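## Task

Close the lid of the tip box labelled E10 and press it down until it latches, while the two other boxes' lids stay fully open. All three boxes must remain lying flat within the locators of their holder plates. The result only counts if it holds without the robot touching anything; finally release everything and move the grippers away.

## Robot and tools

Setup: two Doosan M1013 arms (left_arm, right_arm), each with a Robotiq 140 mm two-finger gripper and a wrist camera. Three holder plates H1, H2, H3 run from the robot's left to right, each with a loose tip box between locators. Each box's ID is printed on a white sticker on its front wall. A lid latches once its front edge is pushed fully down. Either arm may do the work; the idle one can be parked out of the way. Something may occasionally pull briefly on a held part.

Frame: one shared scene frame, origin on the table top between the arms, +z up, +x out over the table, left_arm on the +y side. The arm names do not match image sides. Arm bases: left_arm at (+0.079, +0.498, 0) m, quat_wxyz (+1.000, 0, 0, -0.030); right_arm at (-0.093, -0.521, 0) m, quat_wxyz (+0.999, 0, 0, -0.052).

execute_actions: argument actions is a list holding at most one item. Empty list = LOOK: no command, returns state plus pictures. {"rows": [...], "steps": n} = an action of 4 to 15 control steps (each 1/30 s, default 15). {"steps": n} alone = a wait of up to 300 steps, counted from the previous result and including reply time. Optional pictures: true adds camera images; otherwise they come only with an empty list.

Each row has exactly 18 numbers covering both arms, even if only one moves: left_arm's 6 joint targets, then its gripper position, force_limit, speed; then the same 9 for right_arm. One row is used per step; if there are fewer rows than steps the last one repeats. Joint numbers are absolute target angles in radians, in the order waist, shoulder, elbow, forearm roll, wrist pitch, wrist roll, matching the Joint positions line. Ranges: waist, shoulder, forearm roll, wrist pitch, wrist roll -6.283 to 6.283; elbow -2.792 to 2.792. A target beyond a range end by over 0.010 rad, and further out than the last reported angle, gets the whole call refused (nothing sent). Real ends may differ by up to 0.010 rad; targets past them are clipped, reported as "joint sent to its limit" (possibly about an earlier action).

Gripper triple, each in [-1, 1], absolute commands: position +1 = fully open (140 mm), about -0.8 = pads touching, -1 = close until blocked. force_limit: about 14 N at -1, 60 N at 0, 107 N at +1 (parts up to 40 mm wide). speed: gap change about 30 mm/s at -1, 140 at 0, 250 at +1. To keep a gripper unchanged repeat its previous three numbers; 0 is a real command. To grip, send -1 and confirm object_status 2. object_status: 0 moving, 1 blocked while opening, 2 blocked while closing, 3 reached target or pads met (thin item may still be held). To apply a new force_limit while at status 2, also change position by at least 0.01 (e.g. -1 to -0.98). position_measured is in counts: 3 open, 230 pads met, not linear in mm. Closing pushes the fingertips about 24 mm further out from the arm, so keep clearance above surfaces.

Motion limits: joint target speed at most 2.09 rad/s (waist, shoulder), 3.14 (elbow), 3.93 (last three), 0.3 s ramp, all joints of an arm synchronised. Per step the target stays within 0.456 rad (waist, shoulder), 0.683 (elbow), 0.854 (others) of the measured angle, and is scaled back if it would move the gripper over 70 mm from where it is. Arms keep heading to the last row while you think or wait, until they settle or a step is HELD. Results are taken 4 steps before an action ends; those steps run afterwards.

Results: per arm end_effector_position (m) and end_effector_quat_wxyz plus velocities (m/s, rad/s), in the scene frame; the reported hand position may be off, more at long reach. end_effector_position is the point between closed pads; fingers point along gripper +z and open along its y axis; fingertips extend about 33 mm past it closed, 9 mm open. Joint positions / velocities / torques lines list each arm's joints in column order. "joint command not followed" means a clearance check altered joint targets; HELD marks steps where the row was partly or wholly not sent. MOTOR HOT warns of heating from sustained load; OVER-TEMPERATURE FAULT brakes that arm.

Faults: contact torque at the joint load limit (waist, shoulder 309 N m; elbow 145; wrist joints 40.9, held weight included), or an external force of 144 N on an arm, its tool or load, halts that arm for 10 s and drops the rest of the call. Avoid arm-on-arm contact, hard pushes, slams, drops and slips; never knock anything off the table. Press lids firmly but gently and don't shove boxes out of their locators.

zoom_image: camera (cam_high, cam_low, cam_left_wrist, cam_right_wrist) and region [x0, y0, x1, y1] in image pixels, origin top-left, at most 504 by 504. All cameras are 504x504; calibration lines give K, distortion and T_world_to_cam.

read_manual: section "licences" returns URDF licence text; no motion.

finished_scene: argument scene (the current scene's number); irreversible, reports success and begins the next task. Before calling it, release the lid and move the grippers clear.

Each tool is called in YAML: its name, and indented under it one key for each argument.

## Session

execute_actions:
  actions: []

Scene clock: 0.00 s of 7200.00 s.
left_arm: end_effector_position=(+0.2926, +0.1035, +0.1347) position_measured=3 object_status=3 end_effector_quat_wxyz=(-0.651, +0.754, -0.074, +0.050) end_effector_velocity=(+0.000, +0.000, -0.001) end_effector_angular_velocity=(-0.001, -0.000, -0.001) | right_arm: end_effector_position=(+0.2452, -0.7818, +0.2363) position_measured=3 object_status=3 end_effector_quat_wxyz=(+0.274, +0.354, +0.681, -0.579) end_effector_velocity=(-0.000, -0.000, -0.000) end_effector_angular_velocity=(+0.000, +0.000, +0.000)
Joint positions: left_arm=[-1.342  0.695  1.797  0.38   2.033  0.249] | right_arm=[ 0.193  0.094  2.489 -1.369  1.485  0.366]
Joint velocities: left_arm=[-0.     0.001  0.     0.    -0.002 -0.001] | right_arm=[-0.  0.  0. -0. -0.  0.]
Joint torques (N m, as the joint torque sensors report them, + toward a larger angle): no reading
camera_calibration (this result's frames):
cam_left_wrist: T_world_to_cam=[[0.0530967, -0.121872, -0.991125, 0.136772], [-0.977375, -0.209838, -0.0265577, 0.320061], [-0.204739, 0.970111, -0.130257, 0.156268], [0, 0, 0, 1]] pos_world=[0.337552, -0.0677674, 0.164414]
cam_right_wrist: T_world_to_cam=[[0.873533, 0.0223464, -0.486252, -0.0764848], [0.475225, 0.177083, 0.86186, -0.175338], [0.105367, -0.983942, 0.144068, -0.643557], [0, 0, 0, 1]] pos_world=[0.217947, -0.600465, 0.206642]

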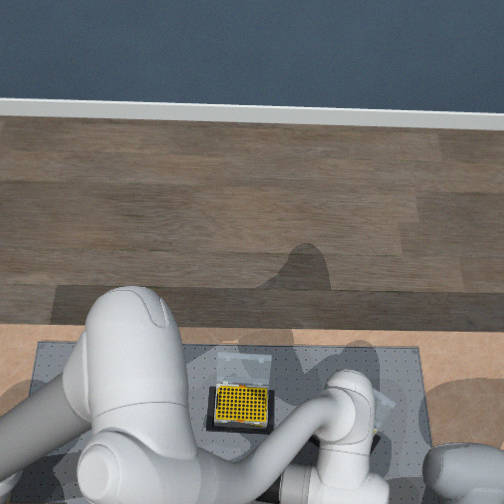

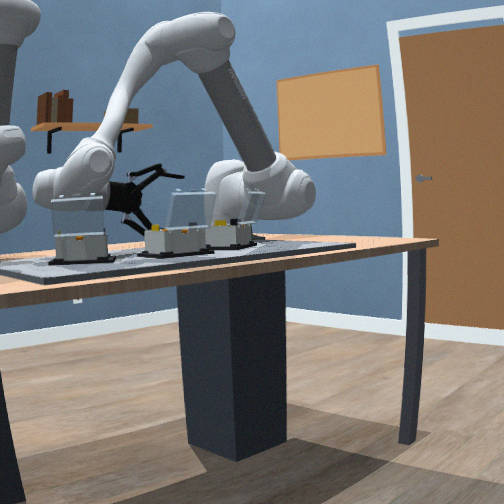

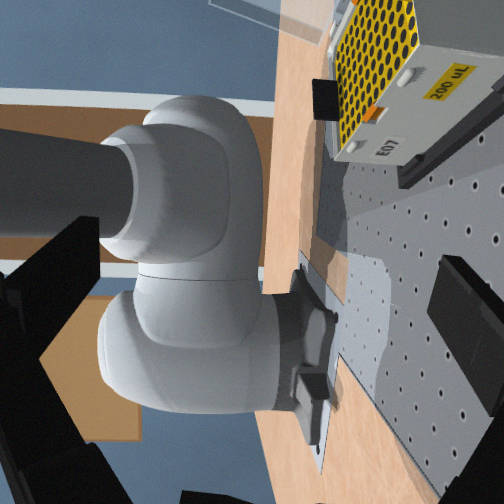

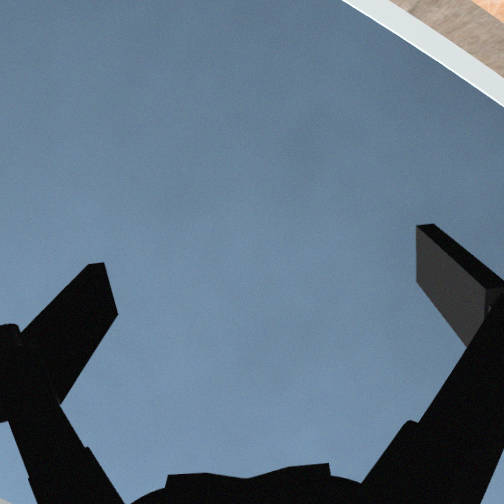

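execute_actions:
  actions:
    - {"rows":[[-1.342,0.1,1.797,0.38,2.033,0.249,-0.8,0,0,0.193,0.094,2.489,-1.369,1.485,0.366,1,0,0]],"steps":15}

execute_actions:
  actions:
    - {"rows":[[-1.1,-0.4,2.4,0,0.8,1.57,-0.8,0,0,0.193,0.094,2.489,-1.369,1.485,0.366,1,0,0]],"steps":15}

execute_actions:
  actions:
    - {"steps":15}

execute_actions:
  actions:
    - {"rows":[[-1.0,-0.6,2.75,0,-0.2,1.57,-0.8,0,0,0.193,0.094,2.489,-1.369,1.485,0.366,1,0,0]],"steps":15}

execute_actions:
  actions:
    - {"steps":10}
  pictures: true

Scene clock: 0.73 s of 7200.00 s.
left_arm: end_effector_position=(+0.2907, +0.1147, +0.2520) position_measured=77 object_status=0 end_effector_quat_wxyz=(-0.544, +0.834, -0.051, +0.077) end_effector_velocity=(-0.017, +0.098, +0.416) end_effector_angular_velocity=(-0.993, -0.168, -0.000) | right_arm: end_effector_position=(+0.2451, -0.7819, +0.2364) position_measured=3 object_status=3 end_effector_quat_wxyz=(+0.274, +0.354, +0.681, -0.579) end_effector_velocity=(+0.000, -0.000, -0.000) end_effector_angular_velocity=(+0.001, +0.001, +0.001)
Joint positions: left_arm=[-1.342  0.417  1.797  0.38   2.033  0.249] | right_arm=[ 0.193  0.094  2.489 -1.369  1.485  0.366]
Joint velocities: left_arm=[-0.001 -1.006 -0.    -0.001 -0.    -0.   ] | right_arm=[-0.     0.    -0.    -0.    -0.001 -0.001]
Joint torques (N m, as the joint torque sensors report them, + toward a larger angle): left_arm=[  2.23 -73.18 -31.81   4.2    2.63  -0.17] | right_arm=[ -0.59 -28.13 -17.18  -0.93   2.55  -0.41]
Steps of this call (steps 1 to 11: nothing new was sent; steps 12 to 22: the first 11 steps of this action). Readings (joint positions | what the end effector reports):
12: left_arm=[-1.342 0.694 1.797 0.380 2.033 0.249] | right_arm=[0.193 0.094 2.489 -1.369 1.485 0.366] | left_arm position_measured=3 object_status=0 | right_arm position_measured=3 object_status=3
13: left_arm=[-1.342 0.688 1.798 0.380 2.033 0.249] | right_arm=[0.193 0.094 2.489 -1.369 1.485 0.366] | left_arm position_measured=9 object_status=0 | right_arm position_measured=3 object_status=3
15: left_arm=[-1.342 0.653 1.798 0.380 2.033 0.249] | right_arm=[0.193 0.094 2.489 -1.369 1.485 0.366] | left_arm position_measured=24 object_status=0 | right_arm position_measured=3 object_status=3
19: left_arm=[-1.342 0.518 1.797 0.380 2.033 0.249] | right_arm=[0.193 0.094 2.489 -1.369 1.485 0.366] | left_arm position_measured=54 object_status=0 | right_arm position_measured=3 object_status=3
22: the state above

Scene clock: 1.23 s of 7200.00 s.
left_arm: end_effector_position=(+0.2668, +0.2092, +0.2256) position_measured=191 object_status=0 end_effector_quat_wxyz=(-0.234, +0.941, -0.244, -0.022) end_effector_velocity=(-0.090, -0.012, -0.406) end_effector_angular_velocity=(-2.667, +1.295, -2.017) | right_arm: end_effector_position=(+0.2451, -0.7819, +0.2364) position_measured=3 object_status=3 end_effector_quat_wxyz=(+0.274, +0.354, +0.681, -0.579) end_effector_velocity=(+0.000, -0.000, +0.000) end_effector_angular_velocity=(-0.000, -0.000, -0.000)
Joint positions: left_arm=[-1.226 -0.053  2.087  0.197  1.541  0.742] | right_arm=[ 0.193  0.094  2.489 -1.369  1.485  0.366]
Joint velocities: left_arm=[ 0.478 -1.313  1.177 -0.742 -2.633  2.659] | right_arm=[-0.  0. -0. -0.  0.  0.]
Joint torques (N m, as the joint torque sensors report them, + toward a larger angle): left_arm=[  3.39 -41.27 -33.05   3.83   1.24   0.1 ] | right_arm=[ -0.61 -28.71 -17.48  -0.99   2.42  -0.35]
Steps of this call (steps 1 to 4: the last 4 steps of your previous action; steps 5 to 15: the first 11 steps of this action). Readings (joint positions | what the end effector reports):
5: left_arm=[-1.342 0.247 1.797 0.380 2.033 0.249] | right_arm=[0.193 0.094 2.489 -1.369 1.485 0.366] | left_arm position_measured=115 object_status=0 | right_arm position_measured=3 object_status=3
6: left_arm=[-1.340 0.218 1.802 0.377 2.028 0.254] | right_arm=[0.193 0.094 2.489 -1.369 1.485 0.366] | left_arm position_measured=123 object_status=0 | right_arm position_measured=3 object_status=3
8: left_arm=[-1.326 0.174 1.840 0.353 1.977 0.306] | right_arm=[0.193 0.094 2.489 -1.369 1.485 0.366] | left_arm position_measured=138 object_status=0 | right_arm position_measured=3 object_status=3
12: left_arm=[-1.271 0.063 1.977 0.267 1.763 0.520] | right_arm=[0.193 0.094 2.489 -1.369 1.485 0.366] | left_arm position_measured=168 object_status=0 | right_arm position_measured=3 object_status=3
15: the state above

Scene clock: 1.73 s of 7200.00 s.
left_arm: end_effector_position=(+0.2612, +0.1651, +0.1777) position_measured=229 object_status=3 end_effector_quat_wxyz=(+0.093, +0.824, -0.540, +0.142) end_effector_velocity=(+0.000, +0.001, +0.000) end_effector_angular_velocity=(-0.003, -0.001, -0.001) | right_arm: end_effector_position=(+0.2451, -0.7819, +0.2364) position_measured=3 object_status=3 end_effector_quat_wxyz=(+0.274, +0.354, +0.681, -0.579) end_effector_velocity=(-0.000, -0.000, +0.000) end_effector_angular_velocity=(-0.001, +0.000, -0.001)
Joint positions: left_arm=[-1.1  -0.4   2.4   0.    0.8   1.57] | right_arm=[ 0.193  0.094  2.489 -1.369  1.485  0.366]
Joint velocities: left_arm=[ 0.001 -0.003  0.001 -0.001 -0.001  0.003] | right_arm=[-0.     0.     0.001  0.     0.001  0.   ]
Joint torques (N m, as the joint torque sensors report them, + toward a larger angle): left_arm=[  2.86   4.38 -39.61   4.31  -0.76   0.27] | right_arm=[ -0.8  -28.84 -17.44  -0.97   2.4   -0.42]
Kept back: nothing.
Steps of this call (steps 1 to 4: the last 4 steps of your previous action; steps 5 to 15: the robot went on to your last target). Readings (joint positions | what the end effector reports):
1: left_arm=[-1.210 -0.098 2.128 0.171 1.447 0.839] | right_arm=[0.193 0.094 2.489 -1.369 1.485 0.366] | left_arm position_measured=198 object_status=0 | right_arm position_measured=3 object_status=3
2: left_arm=[-1.192 -0.147 2.172 0.144 1.345 0.949] | right_arm=[0.193 0.094 2.489 -1.369 1.485 0.366] | left_arm position_measured=206 object_status=0 | right_arm position_measured=3 object_status=3
4: left_arm=[-1.159 -0.239 2.255 0.091 1.147 1.172] | right_arm=[0.193 0.094 2.489 -1.369 1.485 0.366] | left_arm position_measured=221 object_status=0 | right_arm position_measured=3 object_status=3
8: left_arm=[-1.113 -0.364 2.368 0.020 0.876 1.482] | right_arm=[0.193 0.094 2.489 -1.369 1.485 0.366] | left_arm position_measured=229 object_status=0 | right_arm position_measured=3 object_status=3
15: the state above

Scene clock: 2.10 s of 7200.00 s.
left_arm: end_effector_position=(+0.3066, +0.1387, +0.1971) position_measured=229 object_status=3 end_effector_quat_wxyz=(+0.233, +0.764, -0.461, +0.385) end_effector_velocity=(+0.134, -0.036, +0.295) end_effector_angular_velocity=(-2.062, -1.084, +0.240) | right_arm: end_effector_position=(+0.2451, -0.7819, +0.2364) position_measured=3 object_status=3 end_effector_quat_wxyz=(+0.274, +0.354, +0.681, -0.579) end_effector_velocity=(+0.000, +0.000, -0.000) end_effector_angular_velocity=(+0.001, +0.000, +0.000)
Joint positions: left_arm=[-1.026 -0.547  2.658 -0.     0.097  1.57 ] | right_arm=[ 0.193  0.094  2.489 -1.369  1.485  0.366]
Joint velocities: left_arm=[ 0.24  -0.482  0.841  0.    -2.688  0.   ] | right_arm=[-0.     0.    -0.001  0.    -0.001 -0.001]
Joint torques (N m, as the joint torque sensors report them, + toward a larger angle): left_arm=[  1.17  24.81 -45.99   5.15  -2.18   0.37] | right_arm=[ -0.66 -27.88 -17.54  -0.98   2.46  -0.42]
Steps of this call (steps 1 to 11: the first 11 steps of this action). Readings (joint positions | what the end effector reports):
1: left_arm=[-1.100 -0.400 2.400 0.000 0.799 1.570] | right_arm=[0.193 0.094 2.489 -1.369 1.485 0.366] | left_arm position_measured=229 object_status=3 | right_arm position_measured=3 object_status=3
2: left_arm=[-1.099 -0.403 2.405 0.000 0.787 1.570] | right_arm=[0.193 0.094 2.489 -1.369 1.485 0.366] | left_arm position_measured=229 object_status=3 | right_arm position_measured=3 object_status=3
4: left_arm=[-1.091 -0.419 2.432 0.000 0.720 1.570] | right_arm=[0.193 0.094 2.489 -1.369 1.485 0.366] | left_arm position_measured=229 object_status=3 | right_arm position_measured=3 object_status=3
8: left_arm=[-1.056 -0.488 2.555 0.000 0.414 1.570] | right_arm=[0.193 0.094 2.489 -1.369 1.485 0.366] | left_arm position_measured=229 object_status=3 | right_arm position_measured=3 object_status=3
11: the state above

Scene clock: 2.43 s of 7200.00 s.
left_arm: end_effector_position=(+0.3172, +0.1428, +0.2352) position_measured=229 object_status=3 end_effector_quat_wxyz=(+0.284, +0.714, -0.418, +0.484) end_effector_velocity=(-0.000, +0.000, +0.001) end_effector_angular_velocity=(-0.004, -0.002, +0.000) | right_arm: end_effector_position=(+0.2451, -0.7819, +0.2364) position_measured=3 object_status=3 end_effector_quat_wxyz=(+0.274, +0.354, +0.681, -0.579) end_effector_velocity=(+0.000, +0.000, +0.000) end_effector_angular_velocity=(+0.000, -0.001, +0.000)
Joint positions: left_arm=[-1.   -0.6   2.75 -0.   -0.2   1.57] | right_arm=[ 0.193  0.094  2.489 -1.369  1.485  0.366]
Joint velocities: left_arm=[ 0.    -0.002  0.001 -0.    -0.004  0.   ] | right_arm=[ 0.    -0.    -0.001  0.    -0.     0.   ]
Joint torques (N m, as the joint torque sensors report them, + toward a larger angle): left_arm=[  3.79  25.24 -39.2    4.05  -2.03   0.43] | right_arm=[ -1.35 -28.4  -17.47  -0.86   2.51  -0.32]
Kept back: nothing.
Steps of this call (steps 1 to 4: the last 4 steps of your previous action; steps 5 to 10: the robot went on to your last target). Readings (joint positions | what the end effector reports):
1: left_arm=[-1.019 -0.562 2.684 -0.000 0.012 1.570] | right_arm=[0.193 0.094 2.489 -1.369 1.485 0.366] | left_arm position_measured=229 object_status=3 | right_arm position_measured=3 object_status=3
2: left_arm=[-1.013 -0.575 2.706 -0.000 -0.058 1.570] | right_arm=[0.193 0.094 2.489 -1.369 1.485 0.366] | left_arm position_measured=229 object_status=3 | right_arm position_measured=3 object_status=3
4: left_arm=[-1.004 -0.592 2.736 -0.000 -0.156 1.570] | right_arm=[0.193 0.094 2.489 -1.369 1.485 0.366] | left_arm position_measured=229 object_status=3 | right_arm position_measured=3 object_status=3
8: left_arm=[-1.000 -0.600 2.750 -0.000 -0.200 1.570] | right_arm=[0.193 0.094 2.489 -1.369 1.485 0.366] | left_arm position_measured=229 object_status=3 | right_arm position_measured=3 object_status=3
10: the state above
camera_calibration (this result's frames):
cam_left_wrist: T_world_to_cam=[[-0.83476, -0.545554, 0.0744738, 0.331384], [-0.422293, 0.54754, -0.722405, 0.234491], [0.353334, -0.634484, -0.687448, 0.319454], [0, 0, 0, 1]] pos_world=[0.262776, 0.255084, 0.364326]
cam_right_wrist: T_world_to_cam=[[0.873537, 0.0223993, -0.486242, -0.0763323], [0.475198, 0.177163, 0.861858, -0.175268], [0.105449, -0.983927, 0.144115, -0.643728], [0, 0, 0, 1]] pos_world=[0.217847, -0.60062, 0.206711]

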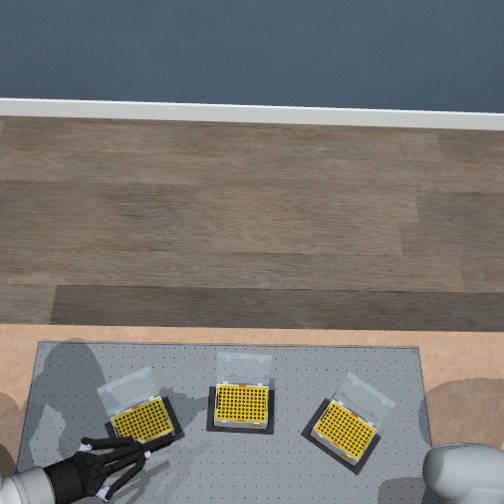

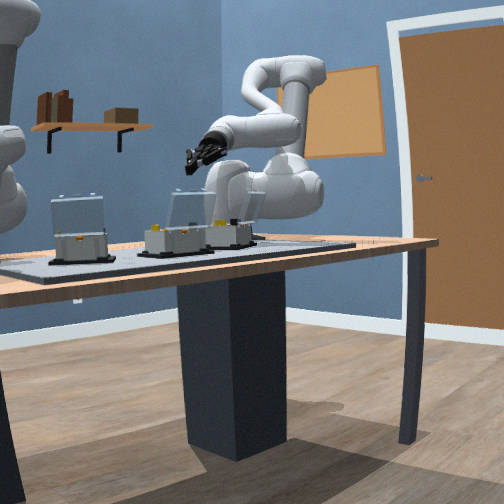

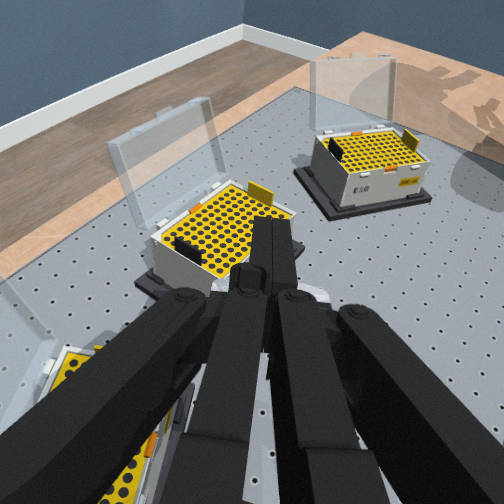

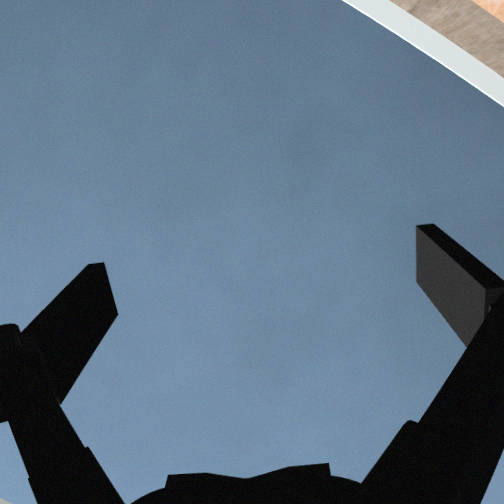

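zoom_image:
  camera: "cam_left_wrist"
  region: [330, 160, 440, 220]

Region (330, 160, 440, 220) of cam_left_wrist's 504x504 image, scaled by 4.582, with more detail than that image has; it fills the top 275 rows of this view, and the rest is white.

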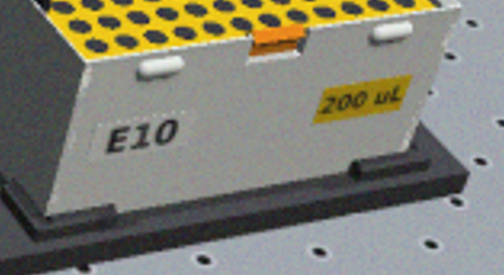

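execute_actions:
  actions:
    - {"rows":[[-1.058,0.1,1.5,0,1.5,1.57,-0.8,0,0,-0.5,0.094,2.489,-1.369,1.485,0.366,1,0,0]],"steps":15}

execute_actions:
  actions:
    - {"steps":15}

execute_actions:
  actions:
    - {"rows":[[-1.058,0.669,0.912,0,1.56,1.57,-0.8,0,0,-0.5,0.094,2.489,-1.369,1.485,0.366,1,0,0]],"steps":15}

execute_actions:
  actions:
    - {"steps":15}

execute_actions:
  actions:
    - {"rows":[[-1.058,0.705,1.113,0,1.323,1.57,-0.8,0,0,-0.5,0.094,2.489,-1.369,1.485,0.366,1,0,0]],"steps":15}

execute_actions:
  actions:
    - {"steps":6}
  pictures: true

Scene clock: 5.30 s of 7200.00 s.
left_arm: end_effector_position=(+0.3633, +0.0283, +0.2725) position_measured=229 object_status=3 end_effector_quat_wxyz=(+0.206, +0.785, -0.475, +0.339) end_effector_velocity=(+0.154, -0.388, +0.123) end_effector_angular_velocity=(+1.274, +0.666, -0.078) | right_arm: end_effector_position=(+0.1577, -0.8665, +0.2364) position_measured=3 object_status=3 end_effector_quat_wxyz=(+0.189, +0.448, +0.624, -0.612) end_effector_velocity=(-0.360, -0.261, -0.001) end_effector_angular_velocity=(+0.001, -0.002, -1.041)
Joint positions: left_arm=[-1.029 -0.327  2.34   0.     0.312  1.57 ] | right_arm=[-0.093  0.094  2.489 -1.369  1.485  0.366]
Joint velocities: left_arm=[-0.078  1.047 -1.567 -0.     1.958  0.   ] | right_arm=[-1.041  0.     0.    -0.    -0.002  0.002]
Joint torques (N m, as the joint torque sensors report them, + toward a larger angle): left_arm=[  3.24   4.43 -41.48   4.07  -1.89   0.35] | right_arm=[ -3.68 -28.58 -16.38  -0.92   2.47  -0.35]
Steps of this call (steps 1 to 30: the robot went on to your last target; steps 31 to 75: nothing new was sent; steps 76 to 86: the first 11 steps of this action). Readings (joint positions | what the end effector reports):
76: left_arm=[-1.000 -0.599 2.749 0.000 -0.199 1.570] | right_arm=[0.192 0.094 2.489 -1.369 1.485 0.366] | left_arm position_measured=229 object_status=3 | right_arm position_measured=3 object_status=3
77: left_arm=[-1.001 -0.594 2.741 0.000 -0.187 1.570] | right_arm=[0.186 0.094 2.489 -1.369 1.485 0.366] | left_arm position_measured=229 object_status=3 | right_arm position_measured=3 object_status=3
79: left_arm=[-1.005 -0.558 2.687 0.000 -0.121 1.570] | right_arm=[0.151 0.094 2.489 -1.369 1.485 0.366] | left_arm position_measured=229 object_status=3 | right_arm position_measured=3 object_status=3
83: left_arm=[-1.020 -0.429 2.494 0.000 0.120 1.570] | right_arm=[0.013 0.094 2.489 -1.369 1.485 0.366] | left_arm position_measured=229 object_status=3 | right_arm position_measured=3 object_status=3
86: the state above

Scene clock: 5.80 s of 7200.00 s.
left_arm: end_effector_position=(+0.3881, -0.0578, +0.4114) position_measured=229 object_status=3 end_effector_quat_wxyz=(+0.021, +0.847, -0.529, +0.034) end_effector_velocity=(-0.021, +0.007, +0.189) end_effector_angular_velocity=(+0.693, +0.338, -0.025) | right_arm: end_effector_position=(+0.0004, -0.9373, +0.2364) position_measured=3 object_status=3 end_effector_quat_wxyz=(+0.061, +0.565, +0.520, -0.638) end_effector_velocity=(-0.001, -0.001, +0.000) end_effector_angular_velocity=(-0.000, -0.001, -0.004)
Joint positions: left_arm=[-1.057  0.082  1.538  0.     1.442  1.57 ] | right_arm=[-0.5    0.094  2.489 -1.369  1.485  0.366]
Joint velocities: left_arm=[-0.025  0.369 -0.778 -0.     1.18  -0.   ] | right_arm=[-0.004  0.    -0.001 -0.    -0.001 -0.   ]
Joint torques (N m, as the joint torque sensors report them, + toward a larger angle): left_arm=[  8.58 -56.34 -34.37   4.08   0.41   0.32] | right_arm=[  2.34 -28.08 -17.52  -0.84   2.37  -0.44]
Kept back: nothing.
Steps of this call (steps 1 to 4: the last 4 steps of your previous action; steps 5 to 15: the robot went on to your last target). Readings (joint positions | what the end effector reports):
1: left_arm=[-1.031 -0.291 2.286 0.000 0.379 1.570] | right_arm=[-0.128 0.094 2.489 -1.369 1.485 0.366] | left_arm position_measured=229 object_status=3 | right_arm position_measured=3 object_status=3
2: left_arm=[-1.034 -0.256 2.231 0.000 0.448 1.570] | right_arm=[-0.163 0.094 2.489 -1.369 1.485 0.366] | left_arm position_measured=229 object_status=3 | right_arm position_measured=3 object_status=3
4: left_arm=[-1.038 -0.194 2.121 0.000 0.586 1.570] | right_arm=[-0.234 0.094 2.489 -1.369 1.485 0.366] | left_arm position_measured=229 object_status=3 | right_arm position_measured=3 object_status=3
8: left_arm=[-1.045 -0.084 1.890 0.000 0.909 1.570] | right_arm=[-0.374 0.094 2.489 -1.369 1.485 0.366] | left_arm position_measured=229 object_status=3 | right_arm position_measured=3 object_status=3
15: the state above

Scene clock: 6.17 s of 7200.00 s.
left_arm: end_effector_position=(+0.4536, -0.1940, +0.4015) position_measured=229 object_status=3 end_effector_quat_wxyz=(+0.012, +0.848, -0.530, +0.020) end_effector_velocity=(+0.191, -0.394, -0.187) end_effector_angular_velocity=(+0.109, +0.052, -0.000) | right_arm: end_effector_position=(+0.0003, -0.9374, +0.2364) position_measured=3 object_status=3 end_effector_quat_wxyz=(+0.061, +0.565, +0.520, -0.638) end_effector_velocity=(+0.000, -0.000, -0.000) end_effector_angular_velocity=(+0.000, +0.000, -0.000)
Joint positions: left_arm=[-1.058  0.349  1.224  0.     1.521  1.57 ] | right_arm=[-0.5    0.094  2.489 -1.369  1.485  0.366]
Joint velocities: left_arm=[-0.     0.82  -0.799  0.     0.1   -0.   ] | right_arm=[-0.  0. -0.  0. -0. -0.]
Joint torques (N m, as the joint torque sensors report them, + toward a larger angle): left_arm=[  2.4  -64.76 -41.92   4.37   0.44  -0.27] | right_arm=[ -0.85 -28.3  -17.27  -1.     2.43  -0.37]
Steps of this call (steps 1 to 11: the first 11 steps of this action). Readings (joint positions | what the end effector reports):
1: left_arm=[-1.057 0.093 1.515 0.000 1.475 1.570] | right_arm=[-0.500 0.094 2.489 -1.369 1.485 0.366] | left_arm position_measured=229 object_status=3 | right_arm position_measured=3 object_status=3
2: left_arm=[-1.058 0.108 1.488 0.000 1.493 1.570] | right_arm=[-0.500 0.094 2.489 -1.369 1.485 0.366] | left_arm position_measured=229 object_status=3 | right_arm position_measured=3 object_status=3
4: left_arm=[-1.058 0.157 1.424 0.000 1.498 1.570] | right_arm=[-0.500 0.094 2.489 -1.369 1.485 0.366] | left_arm position_measured=229 object_status=3 | right_arm position_measured=3 object_status=3
8: left_arm=[-1.058 0.266 1.306 0.000 1.511 1.570] | right_arm=[-0.500 0.094 2.489 -1.369 1.485 0.366] | left_arm position_measured=229 object_status=3 | right_arm position_measured=3 object_status=3
11: the state above

Scene clock: 6.67 s of 7200.00 s.
left_arm: end_effector_position=(+0.5219, -0.3353, +0.3011) position_measured=229 object_status=3 end_effector_quat_wxyz=(+0.000, +0.848, -0.530, +0.000) end_effector_velocity=(+0.002, -0.005, +0.008) end_effector_angular_velocity=(-0.012, -0.006, -0.001) | right_arm: end_effector_position=(+0.0003, -0.9374, +0.2364) position_measured=3 object_status=3 end_effector_quat_wxyz=(+0.061, +0.565, +0.520, -0.638) end_effector_velocity=(-0.000, +0.000, -0.000) end_effector_angular_velocity=(-0.000, -0.001, +0.000)
Joint positions: left_arm=[-1.058  0.668  0.912  0.     1.56   1.57 ] | right_arm=[-0.5    0.094  2.489 -1.369  1.485  0.366]
Joint velocities: left_arm=[-0.     0.001 -0.016  0.001  0.002  0.   ] | right_arm=[-0.    -0.     0.    -0.    -0.001  0.001]
Joint torques (N m, as the joint torque sensors report them, + toward a larger angle): left_arm=[  -1.62 -101.56  -42.45    4.11    0.39    0.21] | right_arm=[ -0.63 -28.75 -17.48  -0.95   2.46  -0.41]
Kept back: nothing.
Steps of this call (steps 1 to 4: the last 4 steps of your previous action; steps 5 to 15: the robot went on to your last target). Readings (joint positions | what the end effector reports):
1: left_arm=[-1.058 0.377 1.197 0.000 1.525 1.570] | right_arm=[-0.500 0.094 2.489 -1.369 1.485 0.366] | left_arm position_measured=229 object_status=3 | right_arm position_measured=3 object_status=3
2: left_arm=[-1.058 0.404 1.170 0.000 1.528 1.570] | right_arm=[-0.500 0.094 2.489 -1.369 1.485 0.366] | left_arm position_measured=229 object_status=3 | right_arm position_measured=3 object_status=3
4: left_arm=[-1.058 0.460 1.116 0.000 1.535 1.570] | right_arm=[-0.500 0.094 2.489 -1.369 1.485 0.366] | left_arm position_measured=229 object_status=3 | right_arm position_measured=3 object_status=3
8: left_arm=[-1.058 0.570 1.009 0.000 1.548 1.570] | right_arm=[-0.500 0.094 2.489 -1.369 1.485 0.366] | left_arm position_measured=229 object_status=3 | right_arm position_measured=3 object_status=3
15: the state above

Scene clock: 7.03 s of 7200.00 s.
left_arm: end_effector_position=(+0.5220, -0.3356, +0.1560) position_measured=229 object_status=3 end_effector_quat_wxyz=(+0.000, +0.848, -0.530, -0.000) end_effector_velocity=(+0.002, -0.002, -0.019) end_effector_angular_velocity=(-0.022, -0.011, +0.001) | right_arm: end_effector_position=(+0.0003, -0.9374, +0.2364) position_measured=3 object_status=3 end_effector_quat_wxyz=(+0.061, +0.565, +0.520, -0.638) end_effector_velocity=(-0.000, +0.000, -0.000) end_effector_angular_velocity=(+0.001, +0.001, +0.000)
Joint positions: left_arm=[-1.058  0.705  1.112 -0.     1.325  1.57 ] | right_arm=[-0.5    0.094  2.489 -1.369  1.485  0.366]
Joint velocities: left_arm=[ 0.    -0.002  0.038  0.    -0.061 -0.001] | right_arm=[-0.    -0.     0.     0.    -0.    -0.001]
Joint torques (N m, as the joint torque sensors report them, + toward a larger angle): left_arm=[   1.03 -137.15  -60.76    6.35   -0.06    0.07] | right_arm=[ -0.57 -28.65 -17.28  -0.98   2.48  -0.31]
Steps of this call (steps 1 to 11: the first 11 steps of this action). Readings (joint positions | what the end effector reports):
1: left_arm=[-1.058 0.669 0.913 0.000 1.559 1.570] | right_arm=[-0.500 0.094 2.489 -1.369 1.485 0.366] | left_arm position_measured=229 object_status=3 | right_arm position_measured=3 object_status=3
2: left_arm=[-1.058 0.670 0.921 0.000 1.548 1.570] | right_arm=[-0.500 0.094 2.489 -1.369 1.485 0.366] | left_arm position_measured=229 object_status=3 | right_arm position_measured=3 object_status=3
4: left_arm=[-1.058 0.679 0.971 0.000 1.489 1.570] | right_arm=[-0.500 0.094 2.489 -1.369 1.485 0.366] | left_arm position_measured=229 object_status=3 | right_arm position_measured=3 object_status=3
8: left_arm=[-1.058 0.698 1.076 -0.000 1.366 1.570] | right_arm=[-0.500 0.094 2.489 -1.369 1.485 0.366] | left_arm position_measured=229 object_status=3 | right_arm position_measured=3 object_status=3
11: the state above

Scene clock: 7.23 s of 7200.00 s.
left_arm: end_effector_position=(+0.5221, -0.3358, +0.1556) position_measured=229 object_status=3 end_effector_quat_wxyz=(+0.000, +0.848, -0.530, +0.000) end_effector_velocity=(-0.001, +0.000, +0.000) end_effector_angular_velocity=(-0.001, +0.001, +0.001) | right_arm: end_effector_position=(+0.0003, -0.9374, +0.2364) position_measured=3 object_status=3 end_effector_quat_wxyz=(+0.061, +0.565, +0.520, -0.638) end_effector_velocity=(+0.000, -0.000, +0.000) end_effector_angular_velocity=(-0.001, -0.001, -0.000)
Joint positions: left_arm=[-1.058  0.705  1.113 -0.     1.323  1.57 ] | right_arm=[-0.5    0.094  2.489 -1.369  1.485  0.366]
Joint velocities: left_arm=[-0.    -0.002  0.002 -0.001 -0.001 -0.001] | right_arm=[ 0.    -0.    -0.001  0.     0.     0.001]
Joint torques (N m, as the joint torque sensors report them, + toward a larger angle): left_arm=[   1.47 -103.54  -41.12    4.62    0.36    0.67] | right_arm=[ -0.82 -28.11 -17.2   -0.96   2.52  -0.26]
Kept back: nothing.
Steps of this call (steps 1 to 4: the last 4 steps of your previous action; steps 5 to 6: the robot went on to your last target). Readings (joint positions | what the end effector reports):
1: left_arm=[-1.058 0.705 1.112 -0.000 1.324 1.570] | right_arm=[-0.500 0.094 2.489 -1.369 1.485 0.366] | left_arm position_measured=229 object_status=3 | right_arm position_measured=3 object_status=3
2: left_arm=[-1.058 0.705 1.112 -0.000 1.323 1.570] | right_arm=[-0.500 0.094 2.489 -1.369 1.485 0.366] | left_arm position_measured=229 object_status=3 | right_arm position_measured=3 object_status=3
4: left_arm=[-1.058 0.705 1.113 -0.000 1.323 1.570] | right_arm=[-0.500 0.094 2.489 -1.369 1.485 0.366] | left_arm position_measured=229 object_status=3 | right_arm position_measured=3 object_status=3
6: the state above
camera_calibration (this result's frames):
cam_left_wrist: T_world_to_cam=[[-0.853686, -0.519547, -0.0359298, 0.283078], [-0.49478, 0.787589, 0.367282, 0.474453], [-0.162522, 0.331321, -0.929415, 0.519888], [0, 0, 0, 1]] pos_world=[0.560903, -0.398852, 0.319105]
cam_right_wrist: T_world_to_cam=[[0.686364, -0.540809, -0.486241, -0.386896], [0.478769, -0.16727, 0.861859, -0.354267], [-0.547435, -0.824346, 0.144115, -0.621074], [0, 0, 0, 1]] pos_world=[0.0951659, -0.780475, 0.20671]

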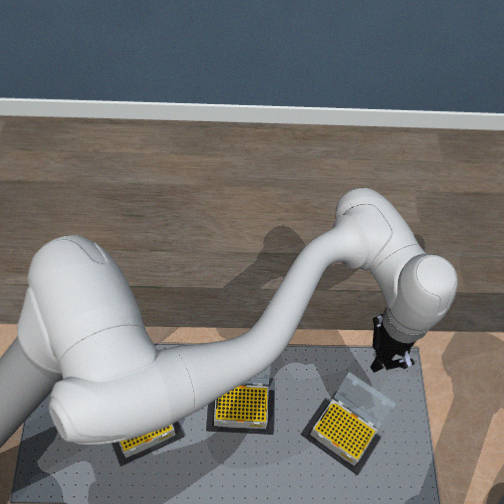

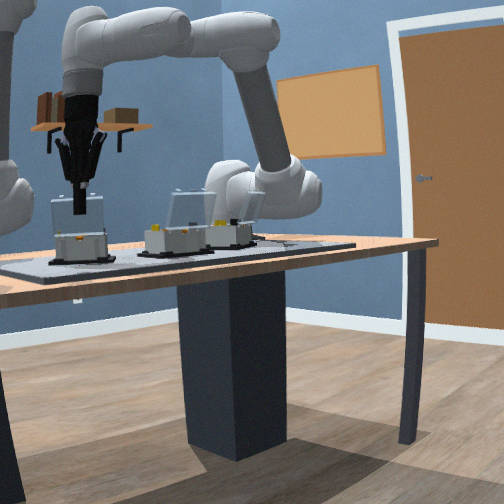

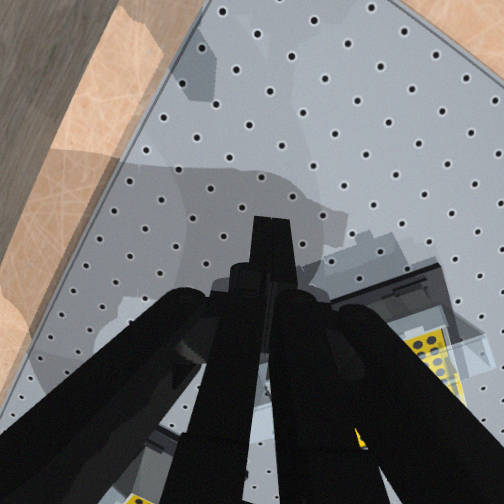

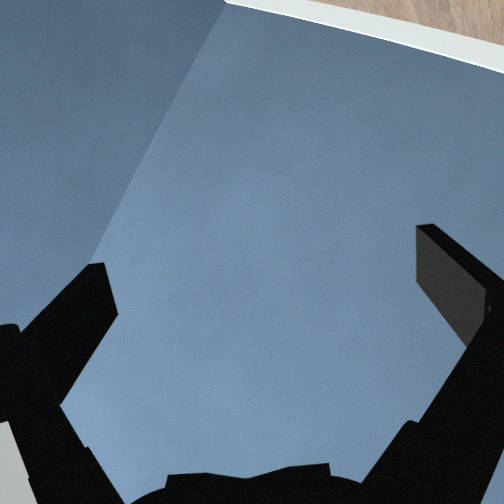

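Well aligned behind the lid. Push slowly.

execute_actions:
  actions:
    - {"rows":[[-1.072,0.675,1.164,0,1.302,1.57,-0.8,0,0,-0.5,0.094,2.489,-1.369,1.485,0.366,1,0,0],[-1.072,0.675,1.164,0,1.302,1.57,-0.8,0,0,-0.5,0.094,2.489,-1.369,1.485,0.366,1,0,0],[-1.072,0.675,1.164,0,1.302,1.57,-0.8,0,0,-0.5,0.094,2.489,-1.369,1.485,0.366,1,0,0],[-1.072,0.675,1.164,0,1.302,1.57,-0.8,0,0,-0.5,0.094,2.489,-1.369,1.485,0.366,1,0,0],[-1.086,0.645,1.215,0,1.282,1.57,-0.8,0,0,-0.5,0.094,2.489,-1.369,1.485,0.366,1,0,0],[-1.086,0.645,1.215,0,1.282,1.57,-0.8,0,0,-0.5,0.094,2.489,-1.369,1.485,0.366,1,0,0],[-1.086,0.645,1.215,0,1.282,1.57,-0.8,0,0,-0.5,0.094,2.489,-1.369,1.485,0.366,1,0,0],[-1.086,0.645,1.215,0,1.282,1.57,-0.8,0,0,-0.5,0.094,2.489,-1.369,1.485,0.366,1,0,0],[-1.1,0.615,1.266,0,1.261,1.57,-0.8,0,0,-0.5,0.094,2.489,-1.369,1.485,0.366,1,0,0]],"steps":15}

execute_actions:
  actions:
    - {"rows":[[-1.107,0.6,1.292,0,1.25,1.57,-0.8,0,0,-0.5,0.094,2.489,-1.369,1.485,0.366,1,0,0],[-1.107,0.6,1.292,0,1.25,1.57,-0.8,0,0,-0.5,0.094,2.489,-1.369,1.485,0.366,1,0,0],[-1.107,0.6,1.292,0,1.25,1.57,-0.8,0,0,-0.5,0.094,2.489,-1.369,1.485,0.366,1,0,0],[-1.114,0.585,1.318,0,1.24,1.57,-0.8,0,0,-0.5,0.094,2.489,-1.369,1.485,0.366,1,0,0],[-1.114,0.585,1.318,0,1.24,1.57,-0.8,0,0,-0.5,0.094,2.489,-1.369,1.485,0.366,1,0,0],[-1.114,0.585,1.318,0,1.24,1.57,-0.8,0,0,-0.5,0.094,2.489,-1.369,1.485,0.366,1,0,0],[-1.122,0.57,1.343,0,1.23,1.57,-0.8,0,0,-0.5,0.094,2.489,-1.369,1.485,0.366,1,0,0],[-1.122,0.57,1.343,0,1.23,1.57,-0.8,0,0,-0.5,0.094,2.489,-1.369,1.485,0.366,1,0,0],[-1.122,0.57,1.343,0,1.23,1.57,-0.8,0,0,-0.5,0.094,2.489,-1.369,1.485,0.366,1,0,0],[-1.129,0.554,1.369,0,1.219,1.57,-0.8,0,0,-0.5,0.094,2.489,-1.369,1.485,0.366,1,0,0]],"steps":15}

execute_actions:
  actions:
    - {"steps":12}
  pictures: true

Scene clock: 8.03 s of 7200.00 s.
left_arm: end_effector_position=(+0.4730, -0.3087, +0.1557) position_measured=229 object_status=3 end_effector_quat_wxyz=(-0.000, +0.838, -0.546, -0.000) end_effector_velocity=(-0.183, +0.103, +0.012) end_effector_angular_velocity=(-0.014, -0.006, -0.140) | right_arm: end_effector_position=(+0.0003, -0.9374, +0.2364) position_measured=3 object_status=3 end_effector_quat_wxyz=(+0.061, +0.565, +0.520, -0.638) end_effector_velocity=(-0.000, -0.000, -0.000) end_effector_angular_velocity=(+0.001, +0.000, +0.000)
Joint positions: left_arm=[-1.094  0.628  1.245  0.     1.27   1.57 ] | right_arm=[-0.5    0.094  2.489 -1.369  1.485  0.366]
Joint velocities: left_arm=[-0.141 -0.295  0.475 -0.    -0.194 -0.   ] | right_arm=[-0.     0.     0.    -0.    -0.    -0.001]
Joint torques (N m, as the joint torque sensors report them, + toward a larger angle): left_arm=[   4.53 -104.98  -45.59    5.06    0.44    0.57] | right_arm=[ -0.51 -28.04 -17.67  -1.01   2.47  -0.31]
Steps of this call (steps 1 to 13: the robot went on to your last target; steps 14 to 24: the first 11 steps of this action). Readings (joint positions | what the end effector reports):
14: left_arm=[-1.058 0.704 1.114 0.000 1.322 1.570] | right_arm=[-0.500 0.094 2.489 -1.369 1.485 0.366] | left_arm position_measured=229 object_status=3 | right_arm position_measured=3 object_status=3
15: left_arm=[-1.060 0.699 1.124 0.000 1.319 1.570] | right_arm=[-0.500 0.094 2.489 -1.369 1.485 0.366] | left_arm position_measured=229 object_status=3 | right_arm position_measured=3 object_status=3
17: left_arm=[-1.070 0.680 1.155 0.000 1.306 1.570] | right_arm=[-0.500 0.094 2.489 -1.369 1.485 0.366] | left_arm position_measured=229 object_status=3 | right_arm position_measured=3 object_status=3
21: left_arm=[-1.084 0.649 1.207 0.000 1.285 1.570] | right_arm=[-0.500 0.094 2.489 -1.369 1.485 0.366] | left_arm position_measured=229 object_status=3 | right_arm position_measured=3 object_status=3
24: the state above

Scene clock: 8.53 s of 7200.00 s.
left_arm: end_effector_position=(+0.4332, -0.2829, +0.1542) position_measured=229 object_status=3 end_effector_quat_wxyz=(-0.000, +0.830, -0.558, -0.000) end_effector_velocity=(-0.119, +0.088, -0.003) end_effector_angular_velocity=(-0.003, +0.001, -0.088) | right_arm: end_effector_position=(+0.0003, -0.9374, +0.2364) position_measured=3 object_status=3 end_effector_quat_wxyz=(+0.061, +0.565, +0.520, -0.638) end_effector_velocity=(-0.000, +0.000, +0.000) end_effector_angular_velocity=(-0.000, +0.001, -0.000)
Joint positions: left_arm=[-1.124  0.565  1.352  0.     1.226  1.57 ] | right_arm=[-0.5    0.094  2.489 -1.369  1.485  0.366]
Joint velocities: left_arm=[-0.089 -0.2    0.333 -0.003 -0.135 -0.   ] | right_arm=[ 0.     0.     0.    -0.     0.001 -0.   ]
Joint torques (N m, as the joint torque sensors report them, + toward a larger angle): left_arm=[  -6.2  -113.32  -41.84    4.28    0.84    0.25] | right_arm=[ -0.22 -27.98 -17.41  -0.94   2.53  -0.43]
Steps of this call (steps 1 to 4: the last 4 steps of your previous action; steps 5 to 15: the first 11 steps of this action). Readings (joint positions | what the end effector reports):
5: left_arm=[-1.100 0.615 1.267 0.000 1.260 1.570] | right_arm=[-0.500 0.094 2.489 -1.369 1.485 0.366] | left_arm position_measured=229 object_status=3 | right_arm position_measured=3 object_status=3
6: left_arm=[-1.102 0.610 1.276 0.000 1.257 1.570] | right_arm=[-0.500 0.094 2.489 -1.369 1.485 0.366] | left_arm position_measured=229 object_status=3 | right_arm position_measured=3 object_status=3
8: left_arm=[-1.107 0.600 1.291 0.000 1.250 1.570] | right_arm=[-0.500 0.094 2.489 -1.369 1.485 0.366] | left_arm position_measured=229 object_status=3 | right_arm position_measured=3 object_status=3
12: left_arm=[-1.117 0.580 1.327 0.000 1.236 1.570] | right_arm=[-0.500 0.094 2.489 -1.369 1.485 0.366] | left_arm position_measured=229 object_status=3 | right_arm position_measured=3 object_status=3
15: the state above

Scene clock: 8.93 s of 7200.00 s.
left_arm: end_effector_position=(+0.4272, -0.2785, +0.1544) position_measured=229 object_status=3 end_effector_quat_wxyz=(-0.000, +0.828, -0.560, -0.000) end_effector_velocity=(-0.000, -0.001, +0.000) end_effector_angular_velocity=(-0.001, +0.000, +0.001) | right_arm: end_effector_position=(+0.0003, -0.9374, +0.2364) position_measured=3 object_status=3 end_effector_quat_wxyz=(+0.061, +0.565, +0.520, -0.638) end_effector_velocity=(+0.000, -0.000, -0.000) end_effector_angular_velocity=(+0.001, -0.001, +0.001)
Joint positions: left_arm=[-1.129  0.554  1.369  0.     1.219  1.57 ] | right_arm=[-0.5    0.094  2.489 -1.369  1.485  0.366]
Joint velocities: left_arm=[-0.     0.    -0.001 -0.     0.    -0.001] | right_arm=[ 0.     0.     0.    -0.    -0.001  0.   ]
Joint torques (N m, as the joint torque sensors report them, + toward a larger angle): left_arm=[  0.14 -89.11 -39.66   4.6    0.03   0.32] | right_arm=[ -0.91 -28.1  -17.25  -0.91   2.37  -0.29]
Kept back: nothing.
Steps of this call (steps 1 to 4: the last 4 steps of your previous action; steps 5 to 12: the robot went on to your last target). Readings (joint positions | what the end effector reports):
1: left_arm=[-1.127 0.559 1.362 0.000 1.222 1.570] | right_arm=[-0.500 0.094 2.489 -1.369 1.485 0.366] | left_arm position_measured=229 object_status=3 | right_arm position_measured=3 object_status=3
2: left_arm=[-1.128 0.555 1.366 0.000 1.220 1.570] | right_arm=[-0.500 0.094 2.489 -1.369 1.485 0.366] | left_arm position_measured=229 object_status=3 | right_arm position_measured=3 object_status=3
4: left_arm=[-1.129 0.554 1.369 0.000 1.219 1.570] | right_arm=[-0.500 0.094 2.489 -1.369 1.485 0.366] | left_arm position_measured=229 object_status=3 | right_arm position_measured=3 object_status=3
8: left_arm=[-1.129 0.554 1.369 0.000 1.219 1.570] | right_arm=[-0.500 0.094 2.489 -1.369 1.485 0.366] | left_arm position_measured=229 object_status=3 | right_arm position_measured=3 object_status=3
12: the state above
camera_calibration (this result's frames):
cam_left_wrist: T_world_to_cam=[[-0.888396, -0.457652, -0.0361514, 0.263866], [-0.437545, 0.820263, 0.368406, 0.367239], [-0.138948, 0.343108, -0.928962, 0.477536], [0, 0, 0, 1]] pos_world=[0.461454, -0.344321, 0.317859]
cam_right_wrist: T_world_to_cam=[[0.686364, -0.540809, -0.486241, -0.386896], [0.478769, -0.16727, 0.861859, -0.354267], [-0.547435, -0.824346, 0.144115, -0.621074], [0, 0, 0, 1]] pos_world=[0.0951658, -0.780475, 0.20671]

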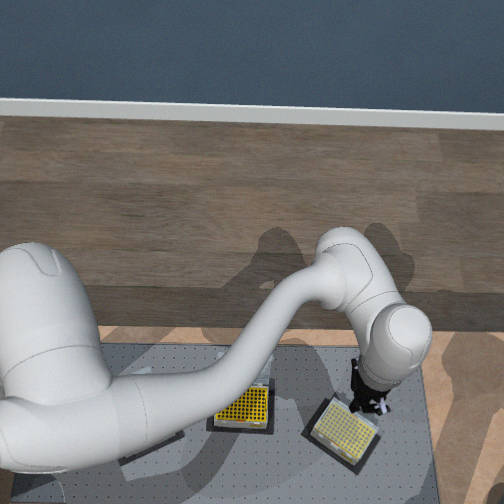

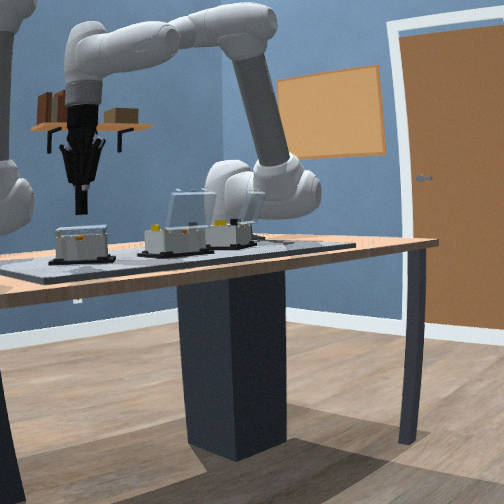

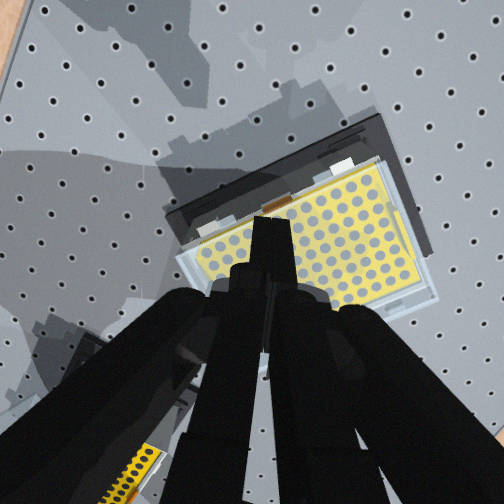

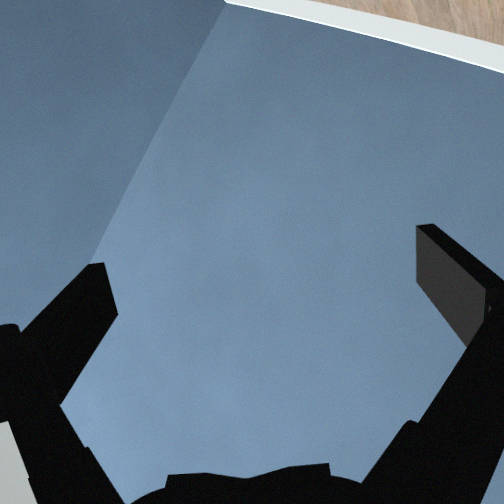

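execute_actions:
  actions:
    - {"rows":[[-1.181,0.465,1.508,0,1.168,1.57,-0.8,0,0,-0.5,0.094,2.489,-1.369,1.485,0.366,1,0,0]],"steps":15}

execute_actions:
  actions:
    - {"rows":[[-1.181,0.48,1.529,0,1.132,1.57,-0.8,0,0,-0.5,0.094,2.489,-1.369,1.485,0.366,1,0,0]],"steps":15}
  pictures: true

Scene clock: 9.53 s of 7200.00 s.
left_arm: end_effector_position=(+0.3676, -0.2406, +0.1552) position_measured=229 object_status=3 end_effector_quat_wxyz=(+0.000, +0.814, -0.581, +0.000) end_effector_velocity=(-0.000, -0.000, +0.000) end_effector_angular_velocity=(-0.000, -0.001, -0.002) | right_arm: end_effector_position=(+0.0003, -0.9374, +0.2364) position_measured=3 object_status=3 end_effector_quat_wxyz=(+0.061, +0.565, +0.520, -0.638) end_effector_velocity=(-0.000, +0.000, +0.000) end_effector_angular_velocity=(+0.000, +0.000, -0.000)
Joint positions: left_arm=[-1.181  0.465  1.508 -0.     1.168  1.57 ] | right_arm=[-0.5    0.094  2.489 -1.369  1.485  0.366]
Joint velocities: left_arm=[-0.001 -0.001  0.     0.001 -0.     0.   ] | right_arm=[-0. -0.  0. -0.  0. -0.]
Joint torques (N m, as the joint torque sensors report them, + toward a larger angle): left_arm=[  2.09 -80.55 -40.85   4.01   0.23   0.43] | right_arm=[ -0.99 -28.23 -17.28  -0.9    2.48  -0.27]
Steps of this call (steps 1 to 7: the robot went on to your last target; steps 8 to 18: the first 11 steps of this action). Readings (joint positions | what the end effector reports):
8: left_arm=[-1.129 0.553 1.370 0.000 1.219 1.570] | right_arm=[-0.500 0.094 2.489 -1.369 1.485 0.366] | left_arm position_measured=229 object_status=3 | right_arm position_measured=3 object_status=3
9: left_arm=[-1.133 0.547 1.380 0.000 1.215 1.570] | right_arm=[-0.500 0.094 2.489 -1.369 1.485 0.366] | left_arm position_measured=229 object_status=3 | right_arm position_measured=3 object_status=3
11: left_arm=[-1.153 0.514 1.432 0.000 1.196 1.570] | right_arm=[-0.500 0.094 2.489 -1.369 1.485 0.366] | left_arm position_measured=229 object_status=3 | right_arm position_measured=3 object_status=3
15: left_arm=[-1.181 0.465 1.507 -0.000 1.168 1.570] | right_arm=[-0.500 0.094 2.489 -1.369 1.485 0.366] | left_arm position_measured=229 object_status=3 | right_arm position_measured=3 object_status=3
18: the state above

Scene clock: 10.03 s of 7200.00 s.
left_arm: end_effector_position=(+0.3675, -0.2406, +0.1328) position_measured=229 object_status=3 end_effector_quat_wxyz=(+0.000, +0.814, -0.581, +0.000) end_effector_velocity=(+0.000, -0.001, +0.000) end_effector_angular_velocity=(-0.003, -0.001, -0.001) | right_arm: end_effector_position=(+0.0003, -0.9374, +0.2364) position_measured=3 object_status=3 end_effector_quat_wxyz=(+0.061, +0.565, +0.520, -0.638) end_effector_velocity=(-0.000, +0.000, -0.000) end_effector_angular_velocity=(-0.000, -0.000, -0.000)
Joint positions: left_arm=[-1.181  0.48   1.529 -0.     1.132  1.57 ] | right_arm=[-0.5    0.094  2.489 -1.369  1.485  0.366]
Joint velocities: left_arm=[-0.    -0.    -0.001 -0.    -0.002  0.   ] | right_arm=[-0.     0.     0.     0.    -0.     0.001]
Joint torques (N m, as the joint torque sensors report them, + toward a larger angle): left_arm=[  2.13 -82.17 -39.93   4.1    0.57   0.35] | right_arm=[ -0.56 -27.99 -17.23  -1.02   2.39  -0.25]
Steps of this call (steps 1 to 4: the last 4 steps of your previous action; steps 5 to 15: the first 11 steps of this action). Readings (joint positions | what the end effector reports):
5: left_arm=[-1.181 0.465 1.509 -0.000 1.167 1.570] | right_arm=[-0.500 0.094 2.489 -1.369 1.485 0.366] | left_arm position_measured=229 object_status=3 | right_arm position_measured=3 object_status=3
6: left_arm=[-1.181 0.469 1.514 0.000 1.156 1.570] | right_arm=[-0.500 0.094 2.489 -1.369 1.485 0.366] | left_arm position_measured=229 object_status=3 | right_arm position_measured=3 object_status=3
8: left_arm=[-1.181 0.479 1.528 -0.000 1.135 1.570] | right_arm=[-0.500 0.094 2.489 -1.369 1.485 0.366] | left_arm position_measured=229 object_status=3 | right_arm position_measured=3 object_status=3
12: left_arm=[-1.181 0.480 1.529 -0.000 1.132 1.570] | right_arm=[-0.500 0.094 2.489 -1.369 1.485 0.366] | left_arm position_measured=229 object_status=3 | right_arm position_measured=3 object_status=3
15: the state above
camera_calibration (this result's frames):
cam_left_wrist: T_world_to_cam=[[-0.910981, -0.410874, -0.0360106, 0.246949], [-0.394415, 0.842285, 0.367415, 0.307649], [-0.12063, 0.348911, -0.92936, 0.430898], [0, 0, 0, 1]] pos_world=[0.398286, -0.308008, 0.296317]
cam_right_wrist: T_world_to_cam=[[0.686358, -0.540816, -0.486241, -0.386899], [0.478762, -0.167284, 0.86186, -0.354276], [-0.547448, -0.824339, 0.144105, -0.621063], [0, 0, 0, 1]] pos_world=[0.095165, -0.780472, 0.206709]

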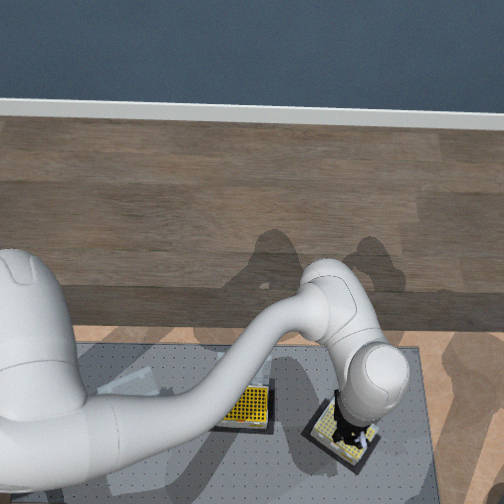

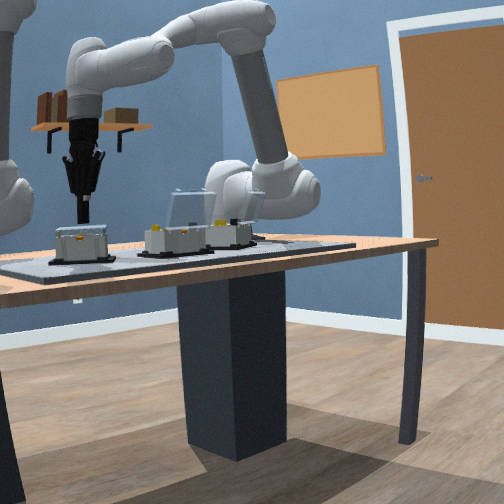

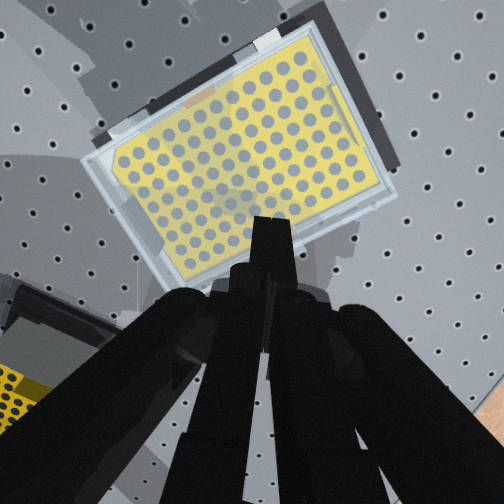

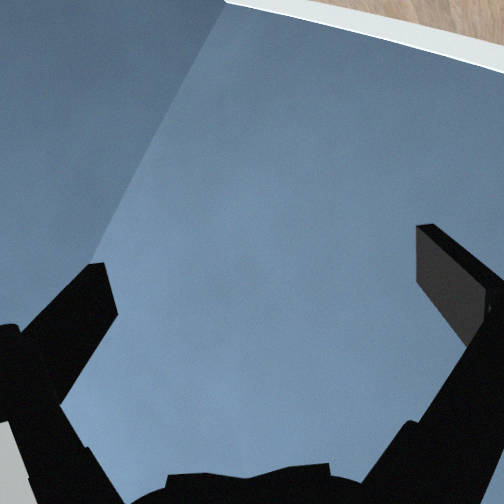

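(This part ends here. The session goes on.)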